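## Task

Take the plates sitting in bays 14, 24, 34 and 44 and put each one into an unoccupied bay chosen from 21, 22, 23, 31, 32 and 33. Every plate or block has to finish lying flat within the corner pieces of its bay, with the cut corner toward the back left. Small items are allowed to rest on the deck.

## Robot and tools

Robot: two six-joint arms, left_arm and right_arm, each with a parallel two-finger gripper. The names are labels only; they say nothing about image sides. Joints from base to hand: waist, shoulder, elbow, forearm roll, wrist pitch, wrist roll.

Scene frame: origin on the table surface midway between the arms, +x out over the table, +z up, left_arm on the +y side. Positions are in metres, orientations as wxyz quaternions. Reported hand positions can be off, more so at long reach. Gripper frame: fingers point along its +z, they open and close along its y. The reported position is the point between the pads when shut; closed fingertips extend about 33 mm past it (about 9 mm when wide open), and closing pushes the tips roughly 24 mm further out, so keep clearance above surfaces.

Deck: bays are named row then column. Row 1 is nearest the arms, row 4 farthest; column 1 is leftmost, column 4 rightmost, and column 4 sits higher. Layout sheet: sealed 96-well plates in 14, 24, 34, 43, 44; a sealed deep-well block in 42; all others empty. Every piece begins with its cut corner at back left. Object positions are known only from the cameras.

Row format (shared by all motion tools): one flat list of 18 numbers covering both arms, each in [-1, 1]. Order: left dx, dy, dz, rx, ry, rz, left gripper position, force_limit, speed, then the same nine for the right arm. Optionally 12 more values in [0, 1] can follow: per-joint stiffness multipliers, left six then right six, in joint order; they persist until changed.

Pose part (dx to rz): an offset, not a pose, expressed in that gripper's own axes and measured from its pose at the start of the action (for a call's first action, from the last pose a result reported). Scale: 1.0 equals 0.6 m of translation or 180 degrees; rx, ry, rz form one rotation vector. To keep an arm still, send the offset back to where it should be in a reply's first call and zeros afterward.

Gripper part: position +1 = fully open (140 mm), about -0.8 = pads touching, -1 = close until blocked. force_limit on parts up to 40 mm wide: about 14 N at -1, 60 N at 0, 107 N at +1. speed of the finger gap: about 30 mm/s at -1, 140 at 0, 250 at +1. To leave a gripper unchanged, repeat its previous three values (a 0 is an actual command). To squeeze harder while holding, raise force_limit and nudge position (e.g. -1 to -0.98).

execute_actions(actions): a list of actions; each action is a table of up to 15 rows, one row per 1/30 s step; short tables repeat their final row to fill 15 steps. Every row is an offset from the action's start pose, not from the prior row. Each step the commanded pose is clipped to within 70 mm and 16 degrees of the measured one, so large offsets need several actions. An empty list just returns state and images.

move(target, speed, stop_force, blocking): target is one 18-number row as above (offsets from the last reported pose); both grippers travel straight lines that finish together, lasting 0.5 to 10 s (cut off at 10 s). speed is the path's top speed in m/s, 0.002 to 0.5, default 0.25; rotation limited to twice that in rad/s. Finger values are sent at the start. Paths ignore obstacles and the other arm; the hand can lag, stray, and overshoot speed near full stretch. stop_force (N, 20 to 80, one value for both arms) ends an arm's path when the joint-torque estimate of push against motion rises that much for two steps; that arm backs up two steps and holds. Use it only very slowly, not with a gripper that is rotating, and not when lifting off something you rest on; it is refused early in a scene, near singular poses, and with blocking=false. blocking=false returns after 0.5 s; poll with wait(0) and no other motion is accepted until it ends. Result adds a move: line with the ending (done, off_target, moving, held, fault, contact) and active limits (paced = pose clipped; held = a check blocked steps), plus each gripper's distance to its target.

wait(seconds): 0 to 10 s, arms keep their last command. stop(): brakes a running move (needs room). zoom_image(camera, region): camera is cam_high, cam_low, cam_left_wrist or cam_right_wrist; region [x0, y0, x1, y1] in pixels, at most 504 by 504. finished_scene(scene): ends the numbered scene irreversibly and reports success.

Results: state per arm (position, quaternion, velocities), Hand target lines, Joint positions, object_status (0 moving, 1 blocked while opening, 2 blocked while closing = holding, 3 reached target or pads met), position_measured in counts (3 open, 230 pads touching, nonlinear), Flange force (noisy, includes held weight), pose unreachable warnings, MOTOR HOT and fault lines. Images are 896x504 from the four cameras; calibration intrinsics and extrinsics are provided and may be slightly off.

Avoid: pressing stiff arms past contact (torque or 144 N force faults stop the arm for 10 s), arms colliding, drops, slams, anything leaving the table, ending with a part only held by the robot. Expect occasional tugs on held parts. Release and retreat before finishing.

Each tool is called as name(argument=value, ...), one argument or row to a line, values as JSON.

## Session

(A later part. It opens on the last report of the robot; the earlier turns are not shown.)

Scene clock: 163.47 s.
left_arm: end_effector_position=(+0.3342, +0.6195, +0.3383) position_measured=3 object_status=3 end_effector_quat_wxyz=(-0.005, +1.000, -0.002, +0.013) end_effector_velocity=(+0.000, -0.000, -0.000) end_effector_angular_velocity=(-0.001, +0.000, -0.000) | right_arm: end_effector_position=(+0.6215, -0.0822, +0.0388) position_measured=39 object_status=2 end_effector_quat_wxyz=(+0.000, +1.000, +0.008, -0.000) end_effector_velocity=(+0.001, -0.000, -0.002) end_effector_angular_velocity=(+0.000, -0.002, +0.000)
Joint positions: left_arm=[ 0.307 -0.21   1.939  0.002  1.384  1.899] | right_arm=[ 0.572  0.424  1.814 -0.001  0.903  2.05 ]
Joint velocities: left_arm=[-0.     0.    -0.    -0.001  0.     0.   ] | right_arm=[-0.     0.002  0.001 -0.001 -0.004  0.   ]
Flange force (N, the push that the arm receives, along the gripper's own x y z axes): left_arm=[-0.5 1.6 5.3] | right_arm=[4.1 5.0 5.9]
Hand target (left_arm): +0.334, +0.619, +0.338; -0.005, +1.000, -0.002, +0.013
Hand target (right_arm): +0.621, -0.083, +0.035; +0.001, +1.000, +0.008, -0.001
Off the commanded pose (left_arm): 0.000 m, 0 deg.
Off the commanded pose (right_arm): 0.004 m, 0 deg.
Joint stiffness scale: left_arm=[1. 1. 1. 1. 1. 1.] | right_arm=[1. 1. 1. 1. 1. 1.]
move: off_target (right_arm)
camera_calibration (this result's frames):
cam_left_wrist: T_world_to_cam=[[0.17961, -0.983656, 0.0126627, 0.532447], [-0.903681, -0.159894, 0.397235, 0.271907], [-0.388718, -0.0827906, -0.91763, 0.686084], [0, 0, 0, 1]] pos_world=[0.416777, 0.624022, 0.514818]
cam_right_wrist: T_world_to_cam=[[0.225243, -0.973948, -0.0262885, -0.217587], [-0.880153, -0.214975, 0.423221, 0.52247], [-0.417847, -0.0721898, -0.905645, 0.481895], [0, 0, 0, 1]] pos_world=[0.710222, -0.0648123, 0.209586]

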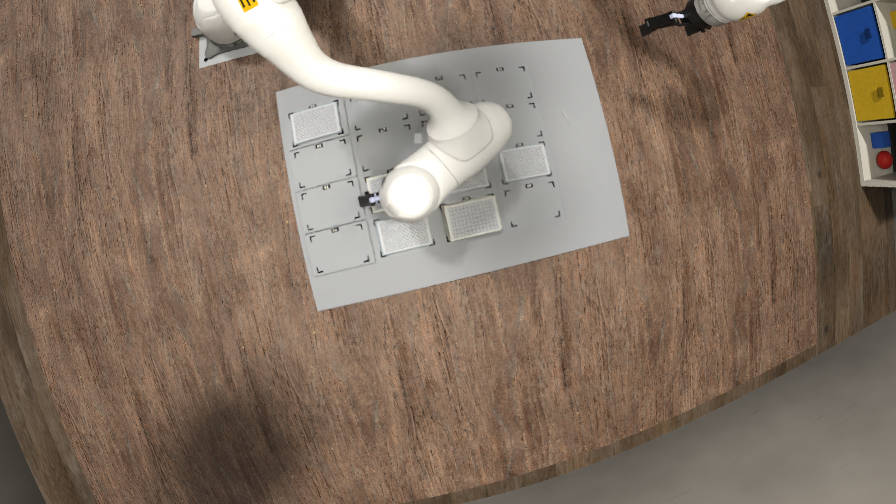

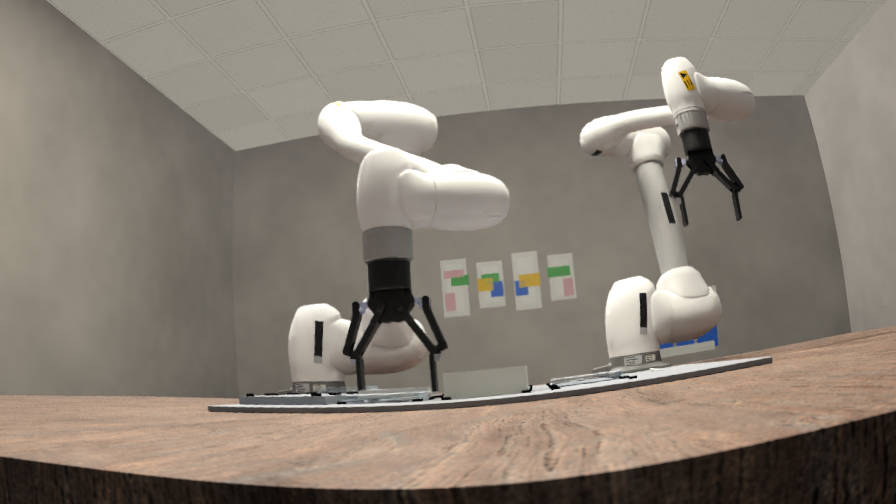

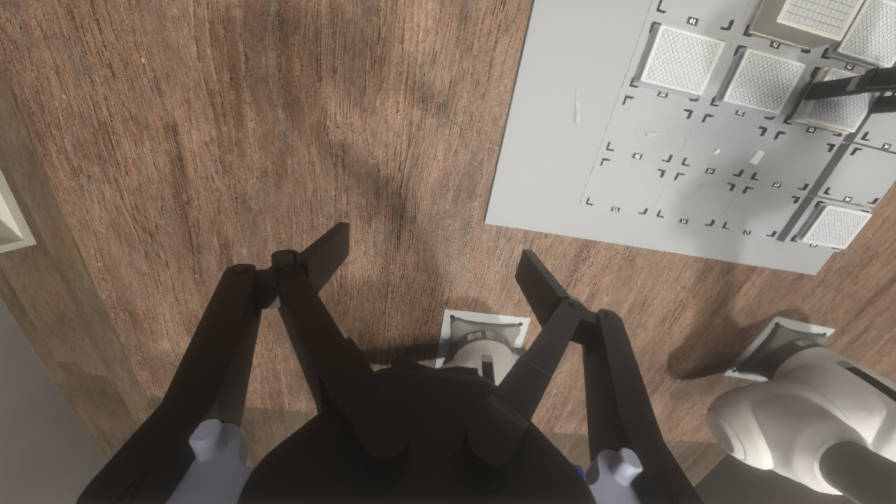

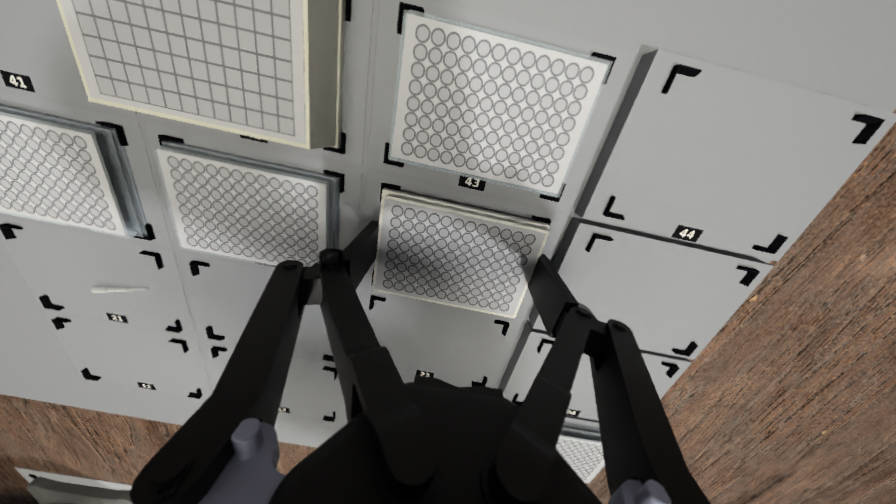

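execute_actions(
  actions=[
    [[0,0,0,0,0,0,1,0,0,-0.002,0.001,0.007,0,0,0,-1,0,-0.8],[0,0,0,0,0,0,1,0,0,-0.003,0.0015,0.008,0,0,0,-1,0,-0.8],[0,0,0,0,0,0,1,0,0,-0.0037,0.0018,0.009,0,0,0,-1,0,-0.8],[0,0,0,0,0,0,1,0,0,-0.0037,0.0018,0.010,0,0,0,-1,0,-0.8],[0,0,0,0,0,0,1,0,0,-0.0037,0.0018,0.011,0,0,0,-1,0,-0.8]],
  ],
)

move(
  target=[0,0,0,0,0,0,1,0,0,-0.002,0.001,0.021,0,0,0,-1,0,-0.8],
  speed=0.015,
)

zoom_image(
  camera="cam_right_wrist",
  region=[310, 140, 610, 340],
)

Scene clock: 170.07 s.
left_arm: end_effector_position=(+0.3342, +0.6195, +0.3383) position_measured=3 object_status=3 end_effector_quat_wxyz=(-0.005, +1.000, -0.002, +0.013) end_effector_velocity=(-0.000, -0.000, +0.000) end_effector_angular_velocity=(-0.001, +0.000, +0.001) | right_arm: end_effector_position=(+0.6203, -0.0829, +0.0361) position_measured=39 object_status=2 end_effector_quat_wxyz=(-0.000, +1.000, +0.008, +0.001) end_effector_velocity=(+0.000, -0.000, -0.000) end_effector_angular_velocity=(-0.000, -0.002, +0.001)
Joint positions: left_arm=[ 0.307 -0.21   1.939  0.002  1.384  1.899] | right_arm=[ 0.572  0.424  1.82  -0.001  0.896  2.05 ]
Joint velocities: left_arm=[ 0.    -0.    -0.    -0.001  0.001 -0.   ] | right_arm=[-0.    -0.     0.    -0.001 -0.002 -0.   ]
Flange force (N, the push that the arm receives, along the gripper's own x y z axes): left_arm=[-1.5 1.1 5.1] | right_arm=[3.2 6.2 2.6]
Hand target (left_arm): +0.334, +0.619, +0.338; -0.005, +1.000, -0.002, +0.013
Hand target (right_arm): +0.619, -0.083, +0.032; +0.000, +1.000, +0.008, -0.000
Off the commanded pose (left_arm): 0.000 m, 0 deg.
Off the commanded pose (right_arm): 0.004 m, 0 deg.
Joint stiffness scale: left_arm=[1. 1. 1. 1. 1. 1.] | right_arm=[1. 1. 1. 1. 1. 1.]
camera_calibration (this result's frames):
cam_left_wrist: T_world_to_cam=[[0.17961, -0.983656, 0.0126627, 0.532447], [-0.903681, -0.159894, 0.397235, 0.271907], [-0.388718, -0.0827905, -0.91763, 0.686084], [0, 0, 0, 1]] pos_world=[0.416777, 0.624022, 0.514818]
cam_right_wrist: T_world_to_cam=[[0.225289, -0.973924, -0.0267654, -0.218026], [-0.88082, -0.21534, 0.421646, 0.522832], [-0.416415, -0.0714169, -0.906365, 0.47814], [0, 0, 0, 1]] pos_world=[0.708744, -0.0656069, 0.207084]

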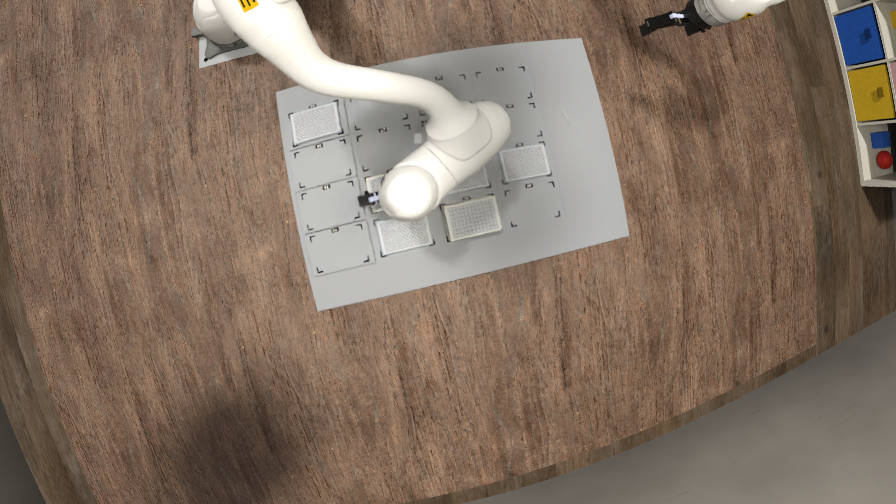

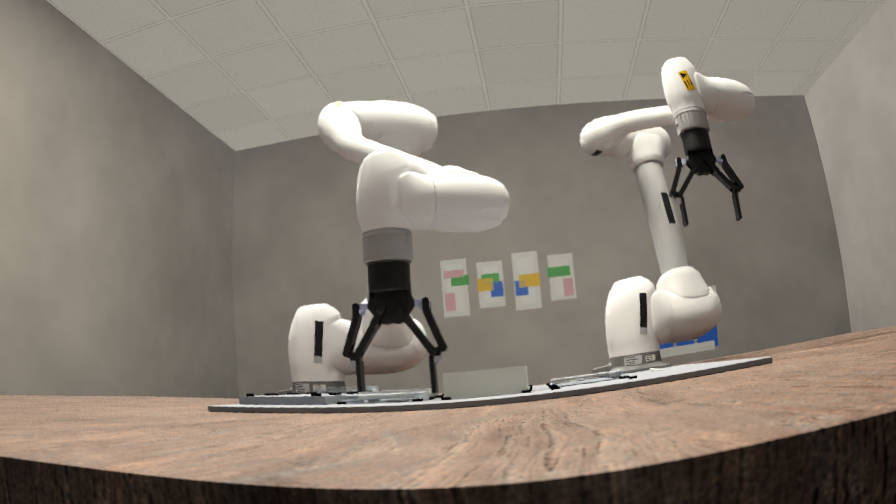

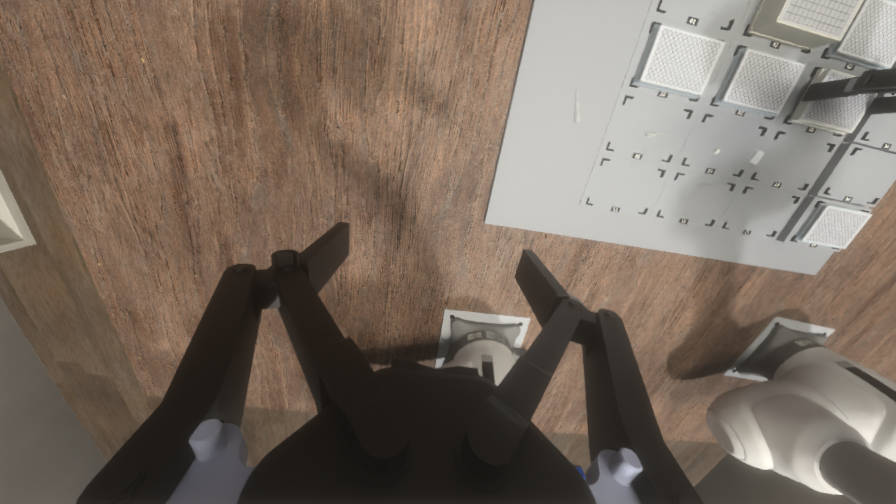

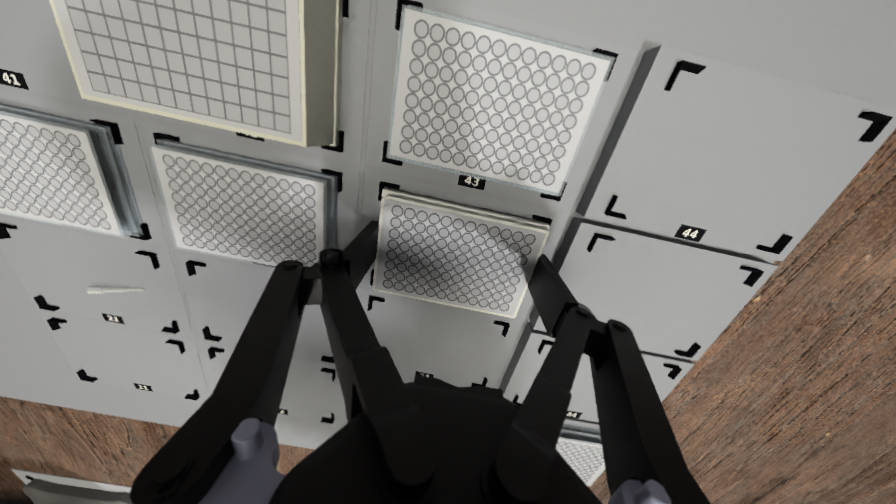

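Scene clock: 171.13 s.
left_arm: end_effector_position=(+0.3342, +0.6195, +0.3383) position_measured=3 object_status=3 end_effector_quat_wxyz=(-0.005, +1.000, -0.002, +0.013) end_effector_velocity=(+0.000, -0.000, +0.000) end_effector_angular_velocity=(-0.000, -0.002, +0.000) | right_arm: end_effector_position=(+0.6207, -0.0827, +0.0314) position_measured=39 object_status=2 end_effector_quat_wxyz=(-0.001, +1.000, +0.008, +0.002) end_effector_velocity=(+0.000, -0.000, -0.000) end_effector_angular_velocity=(+0.000, -0.000, -0.000)
Joint positions: left_arm=[ 0.307 -0.21   1.939  0.002  1.384  1.899] | right_arm=[ 0.572  0.429  1.824 -0.001  0.884  2.05 ]
Joint velocities: left_arm=[-0.    -0.001 -0.    -0.001 -0.001 -0.   ] | right_arm=[-0.  0.  0.  0. -0. -0.]
Flange force (N, the push that the arm receives, along the gripper's own x y z axes): left_arm=[0.9 2.5 4.5] | right_arm=[-10.7 5.0 -34.0]
Hand target (left_arm): +0.334, +0.619, +0.338; -0.005, +1.000, -0.002, +0.013
Hand target (right_arm): +0.619, -0.084, +0.024; -0.000, +1.000, +0.008, +0.001
Off the commanded pose (left_arm): 0.000 m, 0 deg.
Off the commanded pose (right_arm): 0.008 m, 0 deg.
Joint stiffness scale: left_arm=[1. 1. 1. 1. 1. 1.] | right_arm=[1. 1. 1. 1. 1. 1.]
move: off_target (right_arm)
camera_calibration (this result's frames):
cam_left_wrist: T_world_to_cam=[[0.17961, -0.983656, 0.0126627, 0.532447], [-0.903681, -0.159894, 0.397235, 0.271907], [-0.388718, -0.0827905, -0.91763, 0.686084], [0, 0, 0, 1]] pos_world=[0.416777, 0.624022, 0.514818]
cam_right_wrist: T_world_to_cam=[[0.225371, -0.973882, -0.0275961, -0.218052], [-0.881977, -0.215973, 0.418895, 0.525959], [-0.413914, -0.0700677, -0.907615, 0.472666], [0, 0, 0, 1]] pos_world=[0.70867, -0.0656454, 0.202659]

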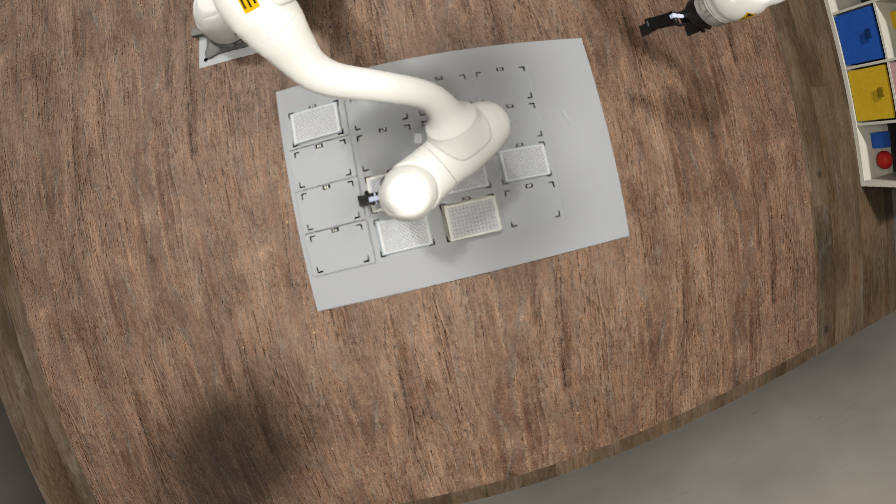

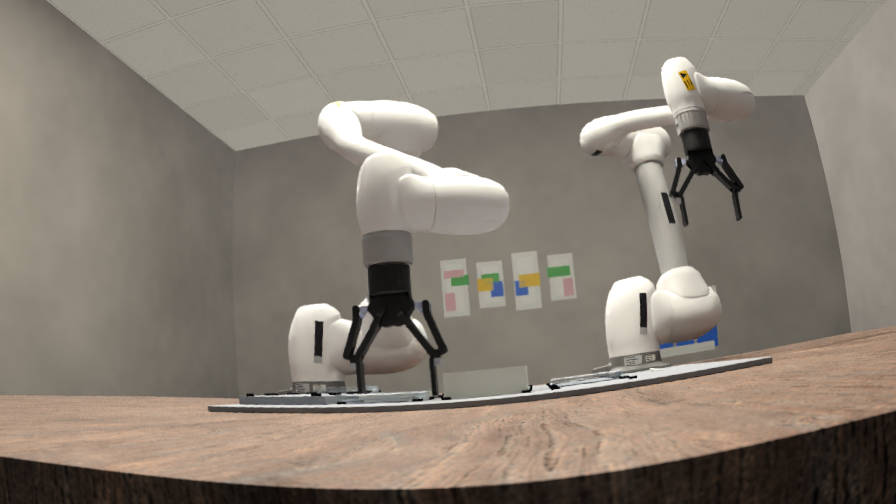

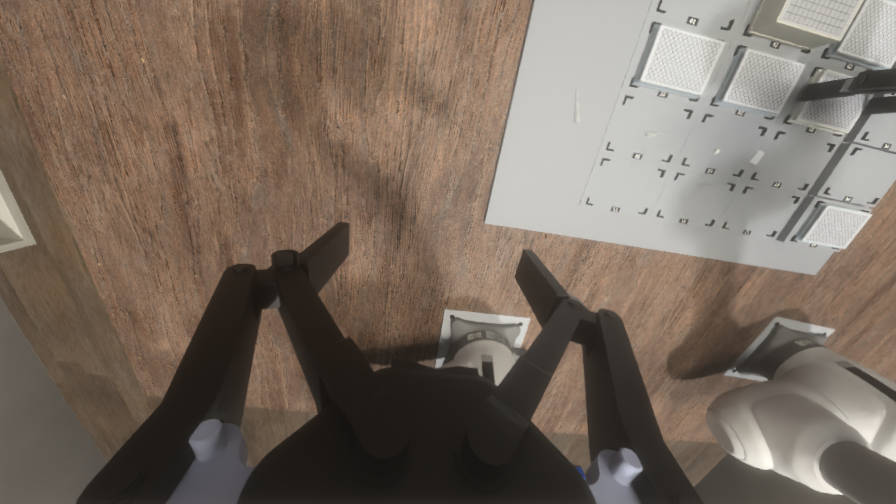

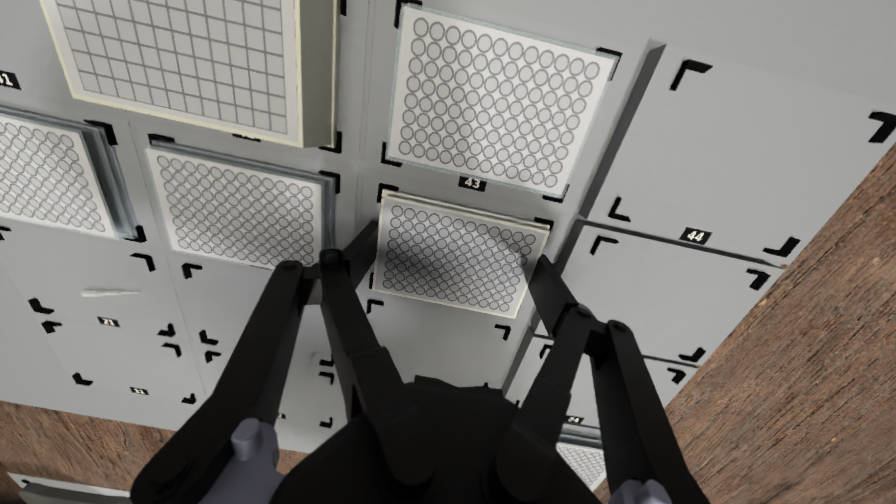

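Region (310, 140, 610, 340) of cam_right_wrist's 896x504 image, scaled by 1.680, with more detail than that image has.

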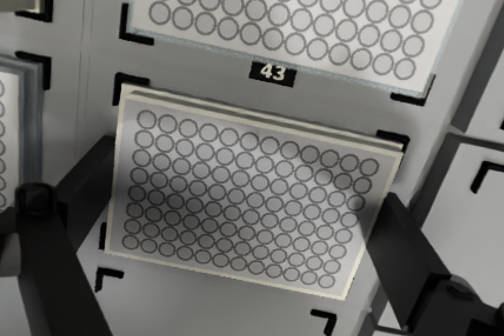

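execute_actions(
  actions=[
    [[0,0,0,0,0,0,1,0,0,-0.003,0.001,0.008,0,-0.001,0,-1,0,-0.8]],
    [[0,0,0,0,0,0,1,0,0,0,0,0,0,0,0,0.88,0,-0.5]],
  ],
)

move(
  target=[0,0,0,0,0,0,1,0,0,0,0,-0.062,0,-0.001,0,0.88,0,-0.5],
  speed=0.12,
)

zoom_image(
  camera="cam_right_wrist",
  region=[360, 150, 560, 310],
)

Scene clock: 176.47 s.
left_arm: end_effector_position=(+0.3342, +0.6195, +0.3383) position_measured=3 object_status=3 end_effector_quat_wxyz=(-0.005, +1.000, -0.002, +0.013) end_effector_velocity=(-0.000, +0.000, +0.000) end_effector_angular_velocity=(+0.001, -0.001, +0.000) | right_arm: end_effector_position=(+0.6207, -0.0826, +0.0315) position_measured=18 object_status=3 end_effector_quat_wxyz=(-0.001, +1.000, +0.008, +0.002) end_effector_velocity=(-0.000, +0.000, +0.000) end_effector_angular_velocity=(+0.001, +0.000, -0.001)
Joint positions: left_arm=[ 0.307 -0.21   1.939  0.002  1.384  1.899] | right_arm=[ 0.572  0.428  1.825 -0.001  0.884  2.05 ]
Joint velocities: left_arm=[ 0.    -0.001  0.     0.    -0.     0.   ] | right_arm=[-0.    -0.     0.     0.001 -0.     0.   ]
Flange force (N, the push that the arm receives, along the gripper's own x y z axes): left_arm=[-2.5 2.3 4.9] | right_arm=[2.2 5.6 2.9]
Flange force at the end of the 1st action (N, along the gripper's axes at the end of the call): left_arm=[-2.4 1.6 4.3] | right_arm=[-8.1 8.3 -33.6]
Hand target (left_arm): +0.334, +0.619, +0.338; -0.005, +1.000, -0.002, +0.013
Hand target (right_arm): +0.621, -0.083, +0.031; -0.001, +1.000, +0.008, +0.002
Off the commanded pose (left_arm): 0.000 m, 0 deg.
Off the commanded pose (right_arm): 0.000 m, 0 deg.
Joint stiffness scale: left_arm=[1. 1. 1. 1. 1. 1.] | right_arm=[1. 1. 1. 1. 1. 1.]
camera_calibration (this result's frames):
cam_left_wrist: T_world_to_cam=[[0.179611, -0.983656, 0.0126627, 0.532447], [-0.903681, -0.159894, 0.397235, 0.271907], [-0.388718, -0.0827907, -0.91763, 0.686084], [0, 0, 0, 1]] pos_world=[0.416777, 0.624022, 0.514818]
cam_right_wrist: T_world_to_cam=[[0.225287, -0.973897, -0.0277369, -0.217956], [-0.882025, -0.215962, 0.418798, 0.525975], [-0.413857, -0.0698853, -0.907656, 0.472705], [0, 0, 0, 1]] pos_world=[0.708658, -0.0656406, 0.202731]

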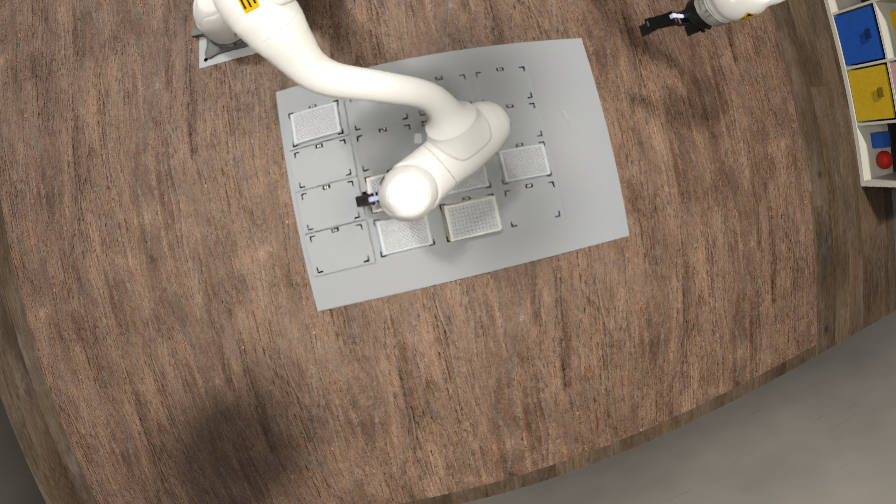

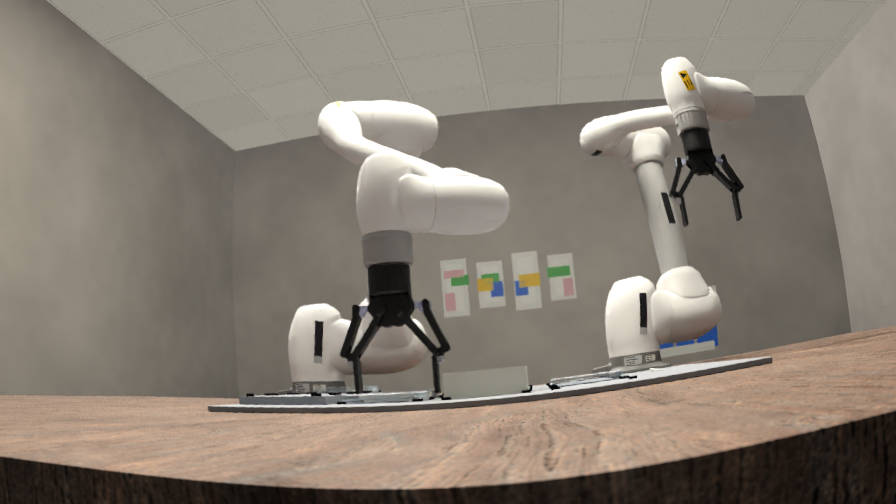

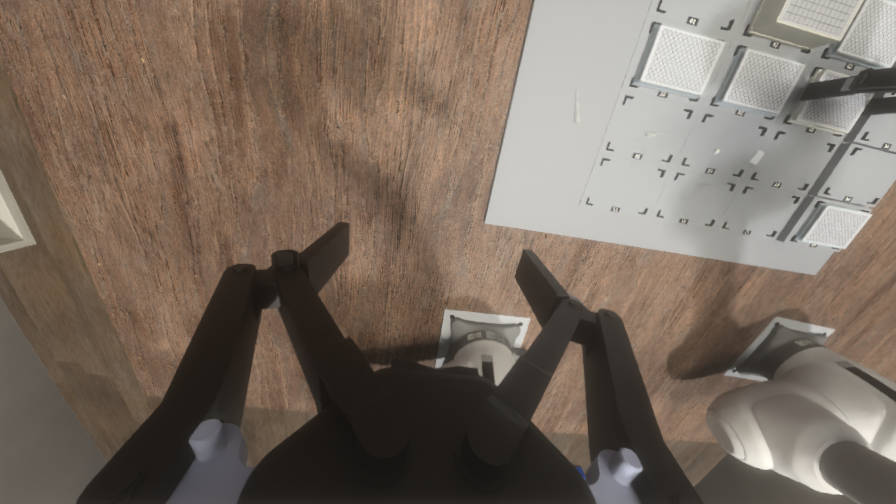

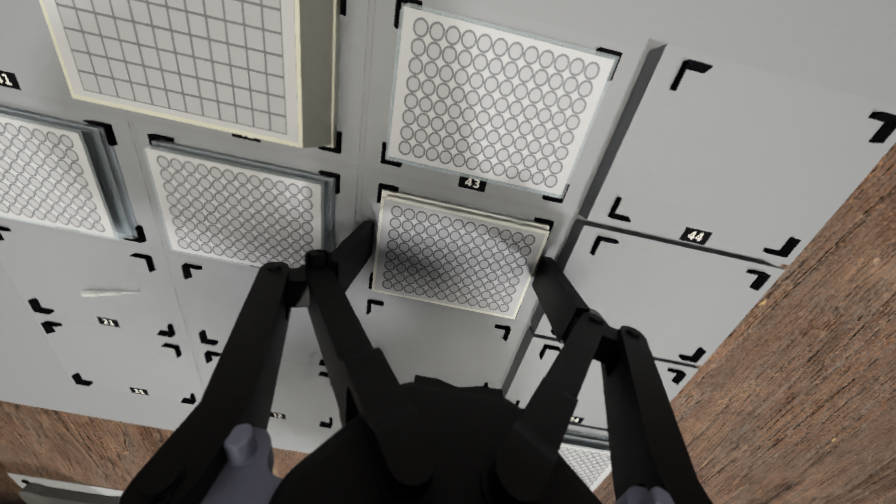

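Scene clock: 177.33 s.
left_arm: end_effector_position=(+0.3342, +0.6195, +0.3383) position_measured=3 object_status=3 end_effector_quat_wxyz=(-0.005, +1.000, -0.002, +0.013) end_effector_velocity=(+0.000, -0.000, -0.000) end_effector_angular_velocity=(-0.001, +0.000, +0.000) | right_arm: end_effector_position=(+0.6198, -0.0831, +0.0646) position_measured=18 object_status=3 end_effector_quat_wxyz=(+0.000, +1.000, +0.008, +0.000) end_effector_velocity=(-0.001, -0.001, +0.001) end_effector_angular_velocity=(-0.002, +0.002, +0.001)
Joint positions: left_arm=[ 0.307 -0.21   1.939  0.002  1.384  1.899] | right_arm=[ 0.572  0.396  1.801 -0.001  0.945  2.05 ]
Joint velocities: left_arm=[-0.     0.    -0.    -0.001 -0.    -0.   ] | right_arm=[-0.    -0.001 -0.001 -0.002  0.005 -0.   ]
Flange force (N, the push that the arm receives, along the gripper's own x y z axes): left_arm=[-0.9 2.0 5.2] | right_arm=[1.8 8.9 5.0]
Hand target (left_arm): +0.334, +0.619, +0.338; -0.005, +1.000, -0.002, +0.013
Hand target (right_arm): +0.621, -0.083, +0.069; -0.001, +1.000, +0.008, +0.001
Off the commanded pose (left_arm): 0.000 m, 0 deg.
Off the commanded pose (right_arm): 0.004 m, 0 deg.
Joint stiffness scale: left_arm=[1. 1. 1. 1. 1. 1.] | right_arm=[1. 1. 1. 1. 1. 1.]
move: off_target (right_arm)
camera_calibration (this result's frames):
cam_left_wrist: T_world_to_cam=[[0.17961, -0.983656, 0.0126626, 0.532447], [-0.903681, -0.159894, 0.397235, 0.271907], [-0.388718, -0.0827905, -0.91763, 0.686084], [0, 0, 0, 1]] pos_world=[0.416777, 0.624022, 0.514818]
cam_right_wrist: T_world_to_cam=[[0.225152, -0.973962, -0.026544, -0.2173], [-0.88039, -0.215041, 0.422694, 0.510083], [-0.417396, -0.0718015, -0.905884, 0.504261], [0, 0, 0, 1]] pos_world=[0.708474, -0.0657468, 0.235425]

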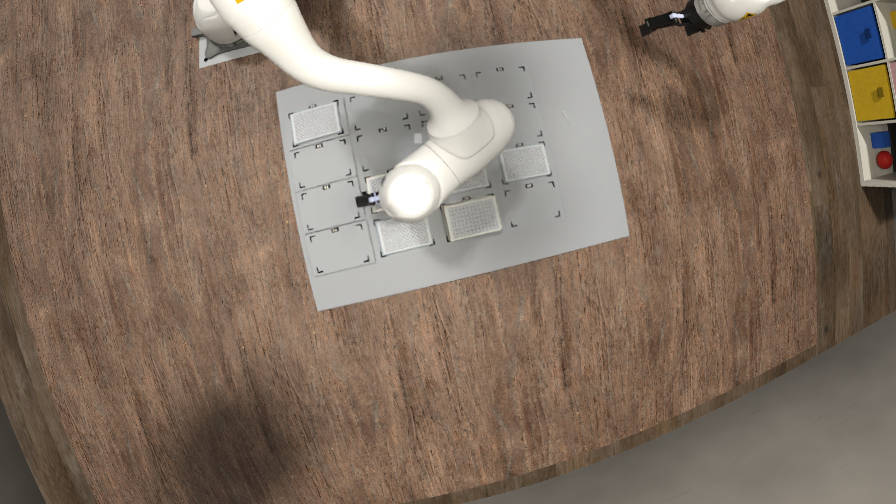

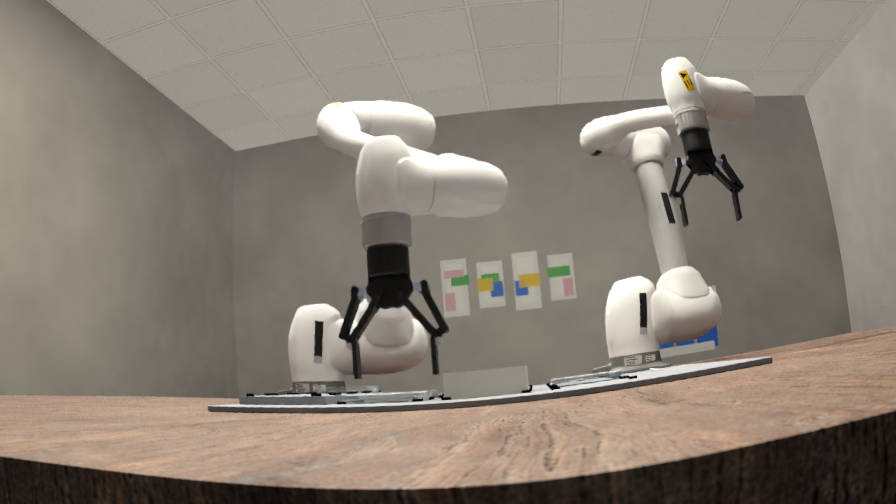

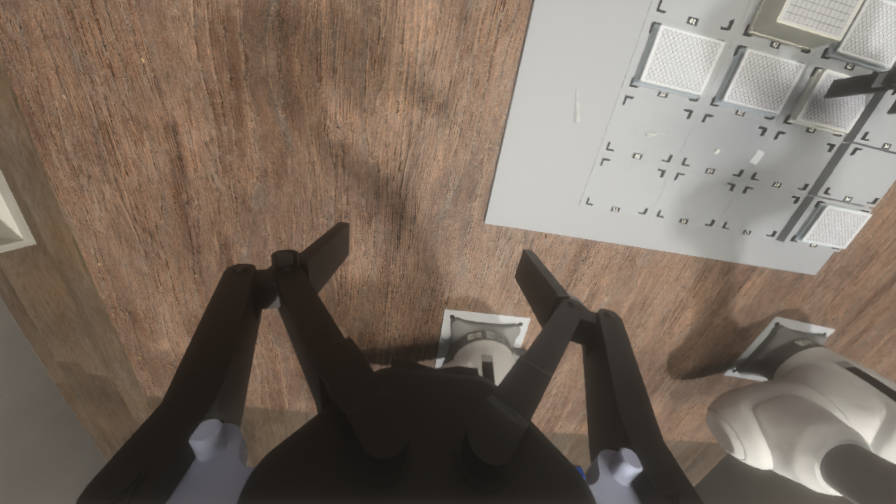

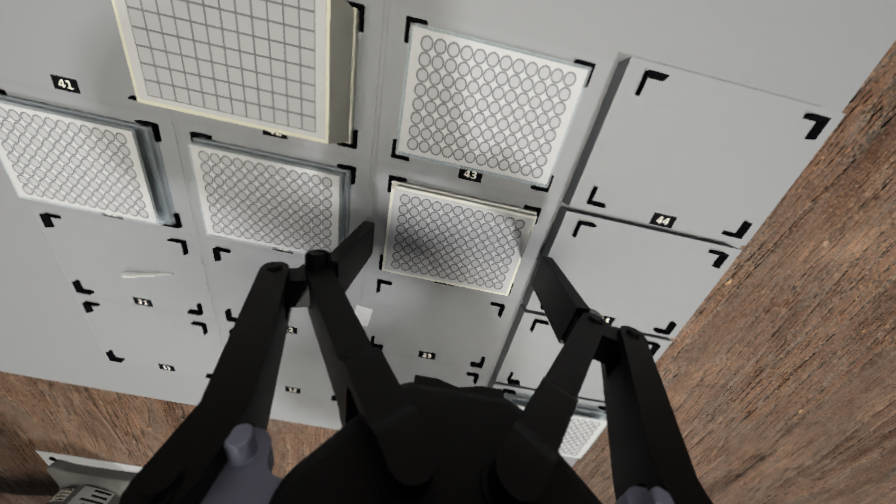

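Region (360, 150, 560, 310) of cam_right_wrist's 896x504 image, scaled by 2.520, with more detail than that image has; it fills the top 403 rows of this view, and the rest is white.

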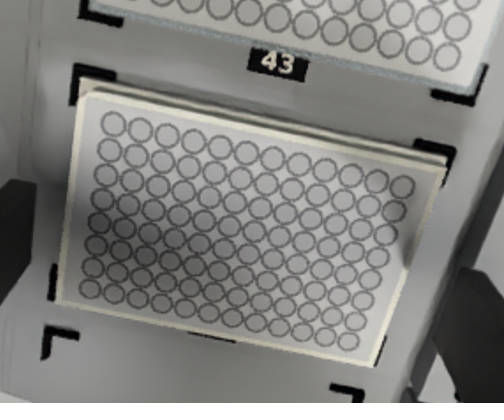

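zoom_image(
  camera="cam_right_wrist",
  region=[490, 190, 560, 310],
)

move(
  target=[0,0,0,0,0,0,1,0,0,-0.363,0.267,0.003,0,0,-0.002,1,0,-0.5],
  speed=0.3,
)

zoom_image(
  camera="cam_right_wrist",
  region=[310, 140, 610, 340],
)

zoom_image(
  camera="cam_high",
  region=[350, 140, 510, 260],
)

Region (490, 190, 560, 310) of cam_right_wrist's 896x504 image, scaled by 4.200, with more detail than that image has; it fills the left 294 columns of this view, and the rest is white.

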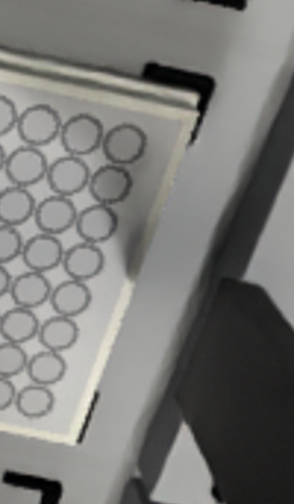

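Scene clock: 183.83 s.
left_arm: end_effector_position=(+0.3342, +0.6195, +0.3383) position_measured=3 object_status=3 end_effector_quat_wxyz=(-0.005, +1.000, -0.002, +0.013) end_effector_velocity=(-0.000, +0.000, +0.000) end_effector_angular_velocity=(+0.000, -0.001, +0.001) | right_arm: end_effector_position=(+0.4049, -0.2454, +0.0634) position_measured=3 object_status=3 end_effector_quat_wxyz=(+0.001, +1.000, +0.008, -0.002) end_effector_velocity=(-0.002, -0.002, +0.000) end_effector_angular_velocity=(+0.001, +0.000, -0.000)
Joint positions: left_arm=[ 0.307 -0.21   1.939  0.002  1.384  1.899] | right_arm=[ 0.476  0.021  2.289 -0.002  0.836  1.954]
Joint velocities: left_arm=[ 0.001 -0.001  0.     0.    -0.    -0.   ] | right_arm=[-0.003 -0.005  0.004  0.001  0.    -0.004]
Flange force (N, the push that the arm receives, along the gripper's own x y z axes): left_arm=[-1.4 1.5 4.7] | right_arm=[6.5 8.6 5.6]
Hand target (left_arm): +0.334, +0.619, +0.338; -0.005, +1.000, -0.002, +0.013
Hand target (right_arm): +0.404, -0.246, +0.063; +0.000, +1.000, +0.011, +0.000
Off the commanded pose (left_arm): 0.000 m, 0 deg.
Off the commanded pose (right_arm): 0.001 m, 0 deg.
Joint stiffness scale: left_arm=[1. 1. 1. 1. 1. 1.] | right_arm=[1. 1. 1. 1. 1. 1.]
move: done
camera_calibration (this result's frames):
cam_left_wrist: T_world_to_cam=[[0.17961, -0.983656, 0.0126626, 0.532447], [-0.903681, -0.159894, 0.397235, 0.271907], [-0.388718, -0.0827905, -0.91763, 0.686084], [0, 0, 0, 1]] pos_world=[0.416777, 0.624022, 0.514818]
cam_right_wrist: T_world_to_cam=[[0.225684, -0.973877, -0.0250999, -0.327318], [-0.878607, -0.214601, 0.426611, 0.285609], [-0.420853, -0.0742262, -0.904087, 0.402476], [0, 0, 0, 1]] pos_world=[0.494192, -0.227601, 0.233814]

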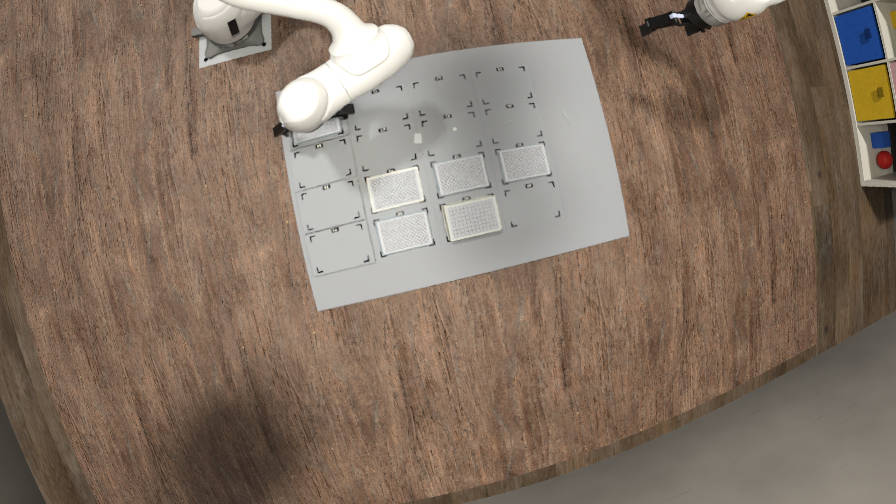

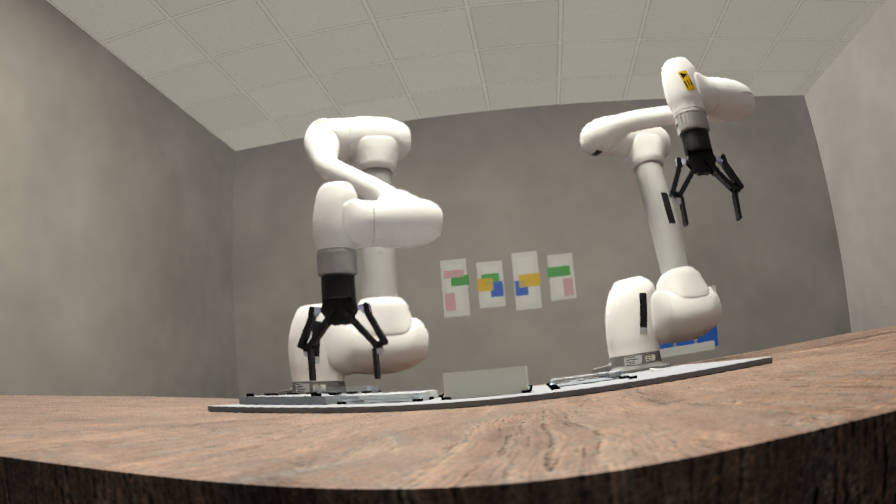

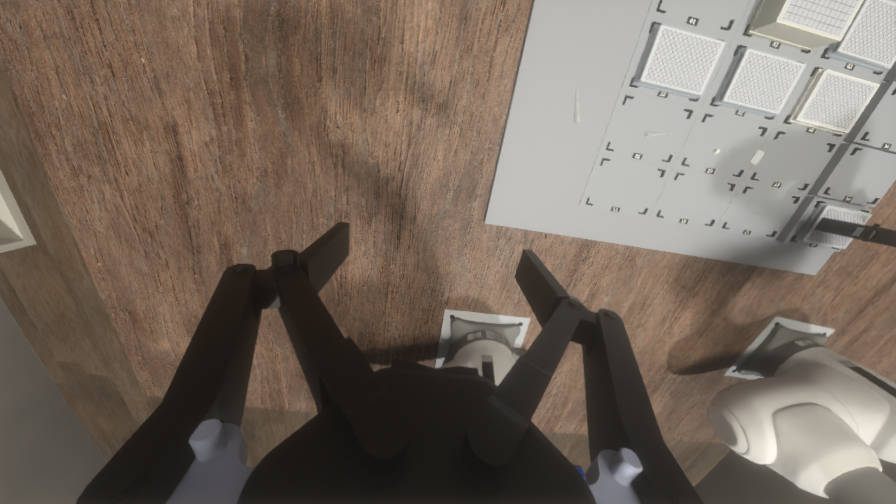

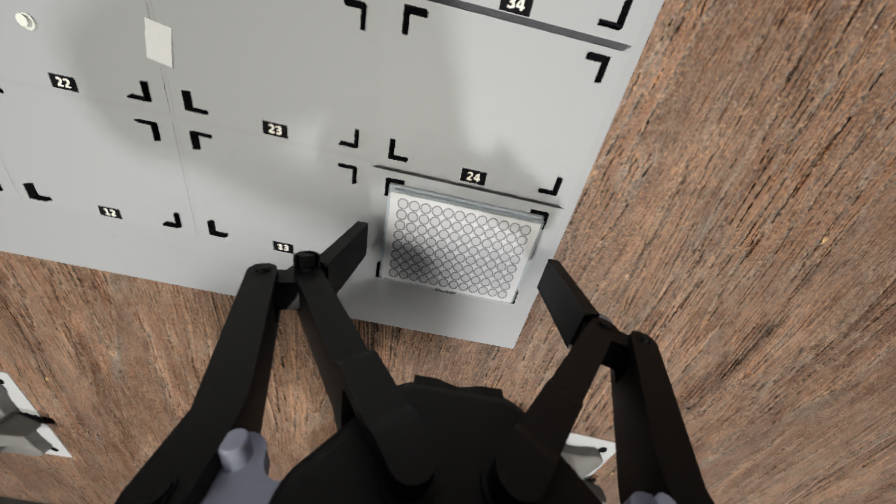

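Region (310, 140, 610, 340) of cam_right_wrist's 896x504 image, scaled by 1.680, with more detail than that image has.

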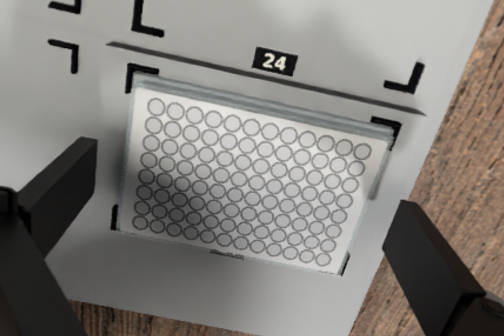

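Region (350, 140, 510, 260) of cam_high's 896x504 image, scaled by 3.150, with more detail than that image has; it fills the top 378 rows of this view, and the rest is white.

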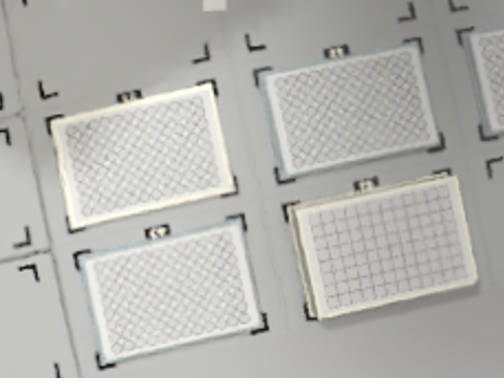

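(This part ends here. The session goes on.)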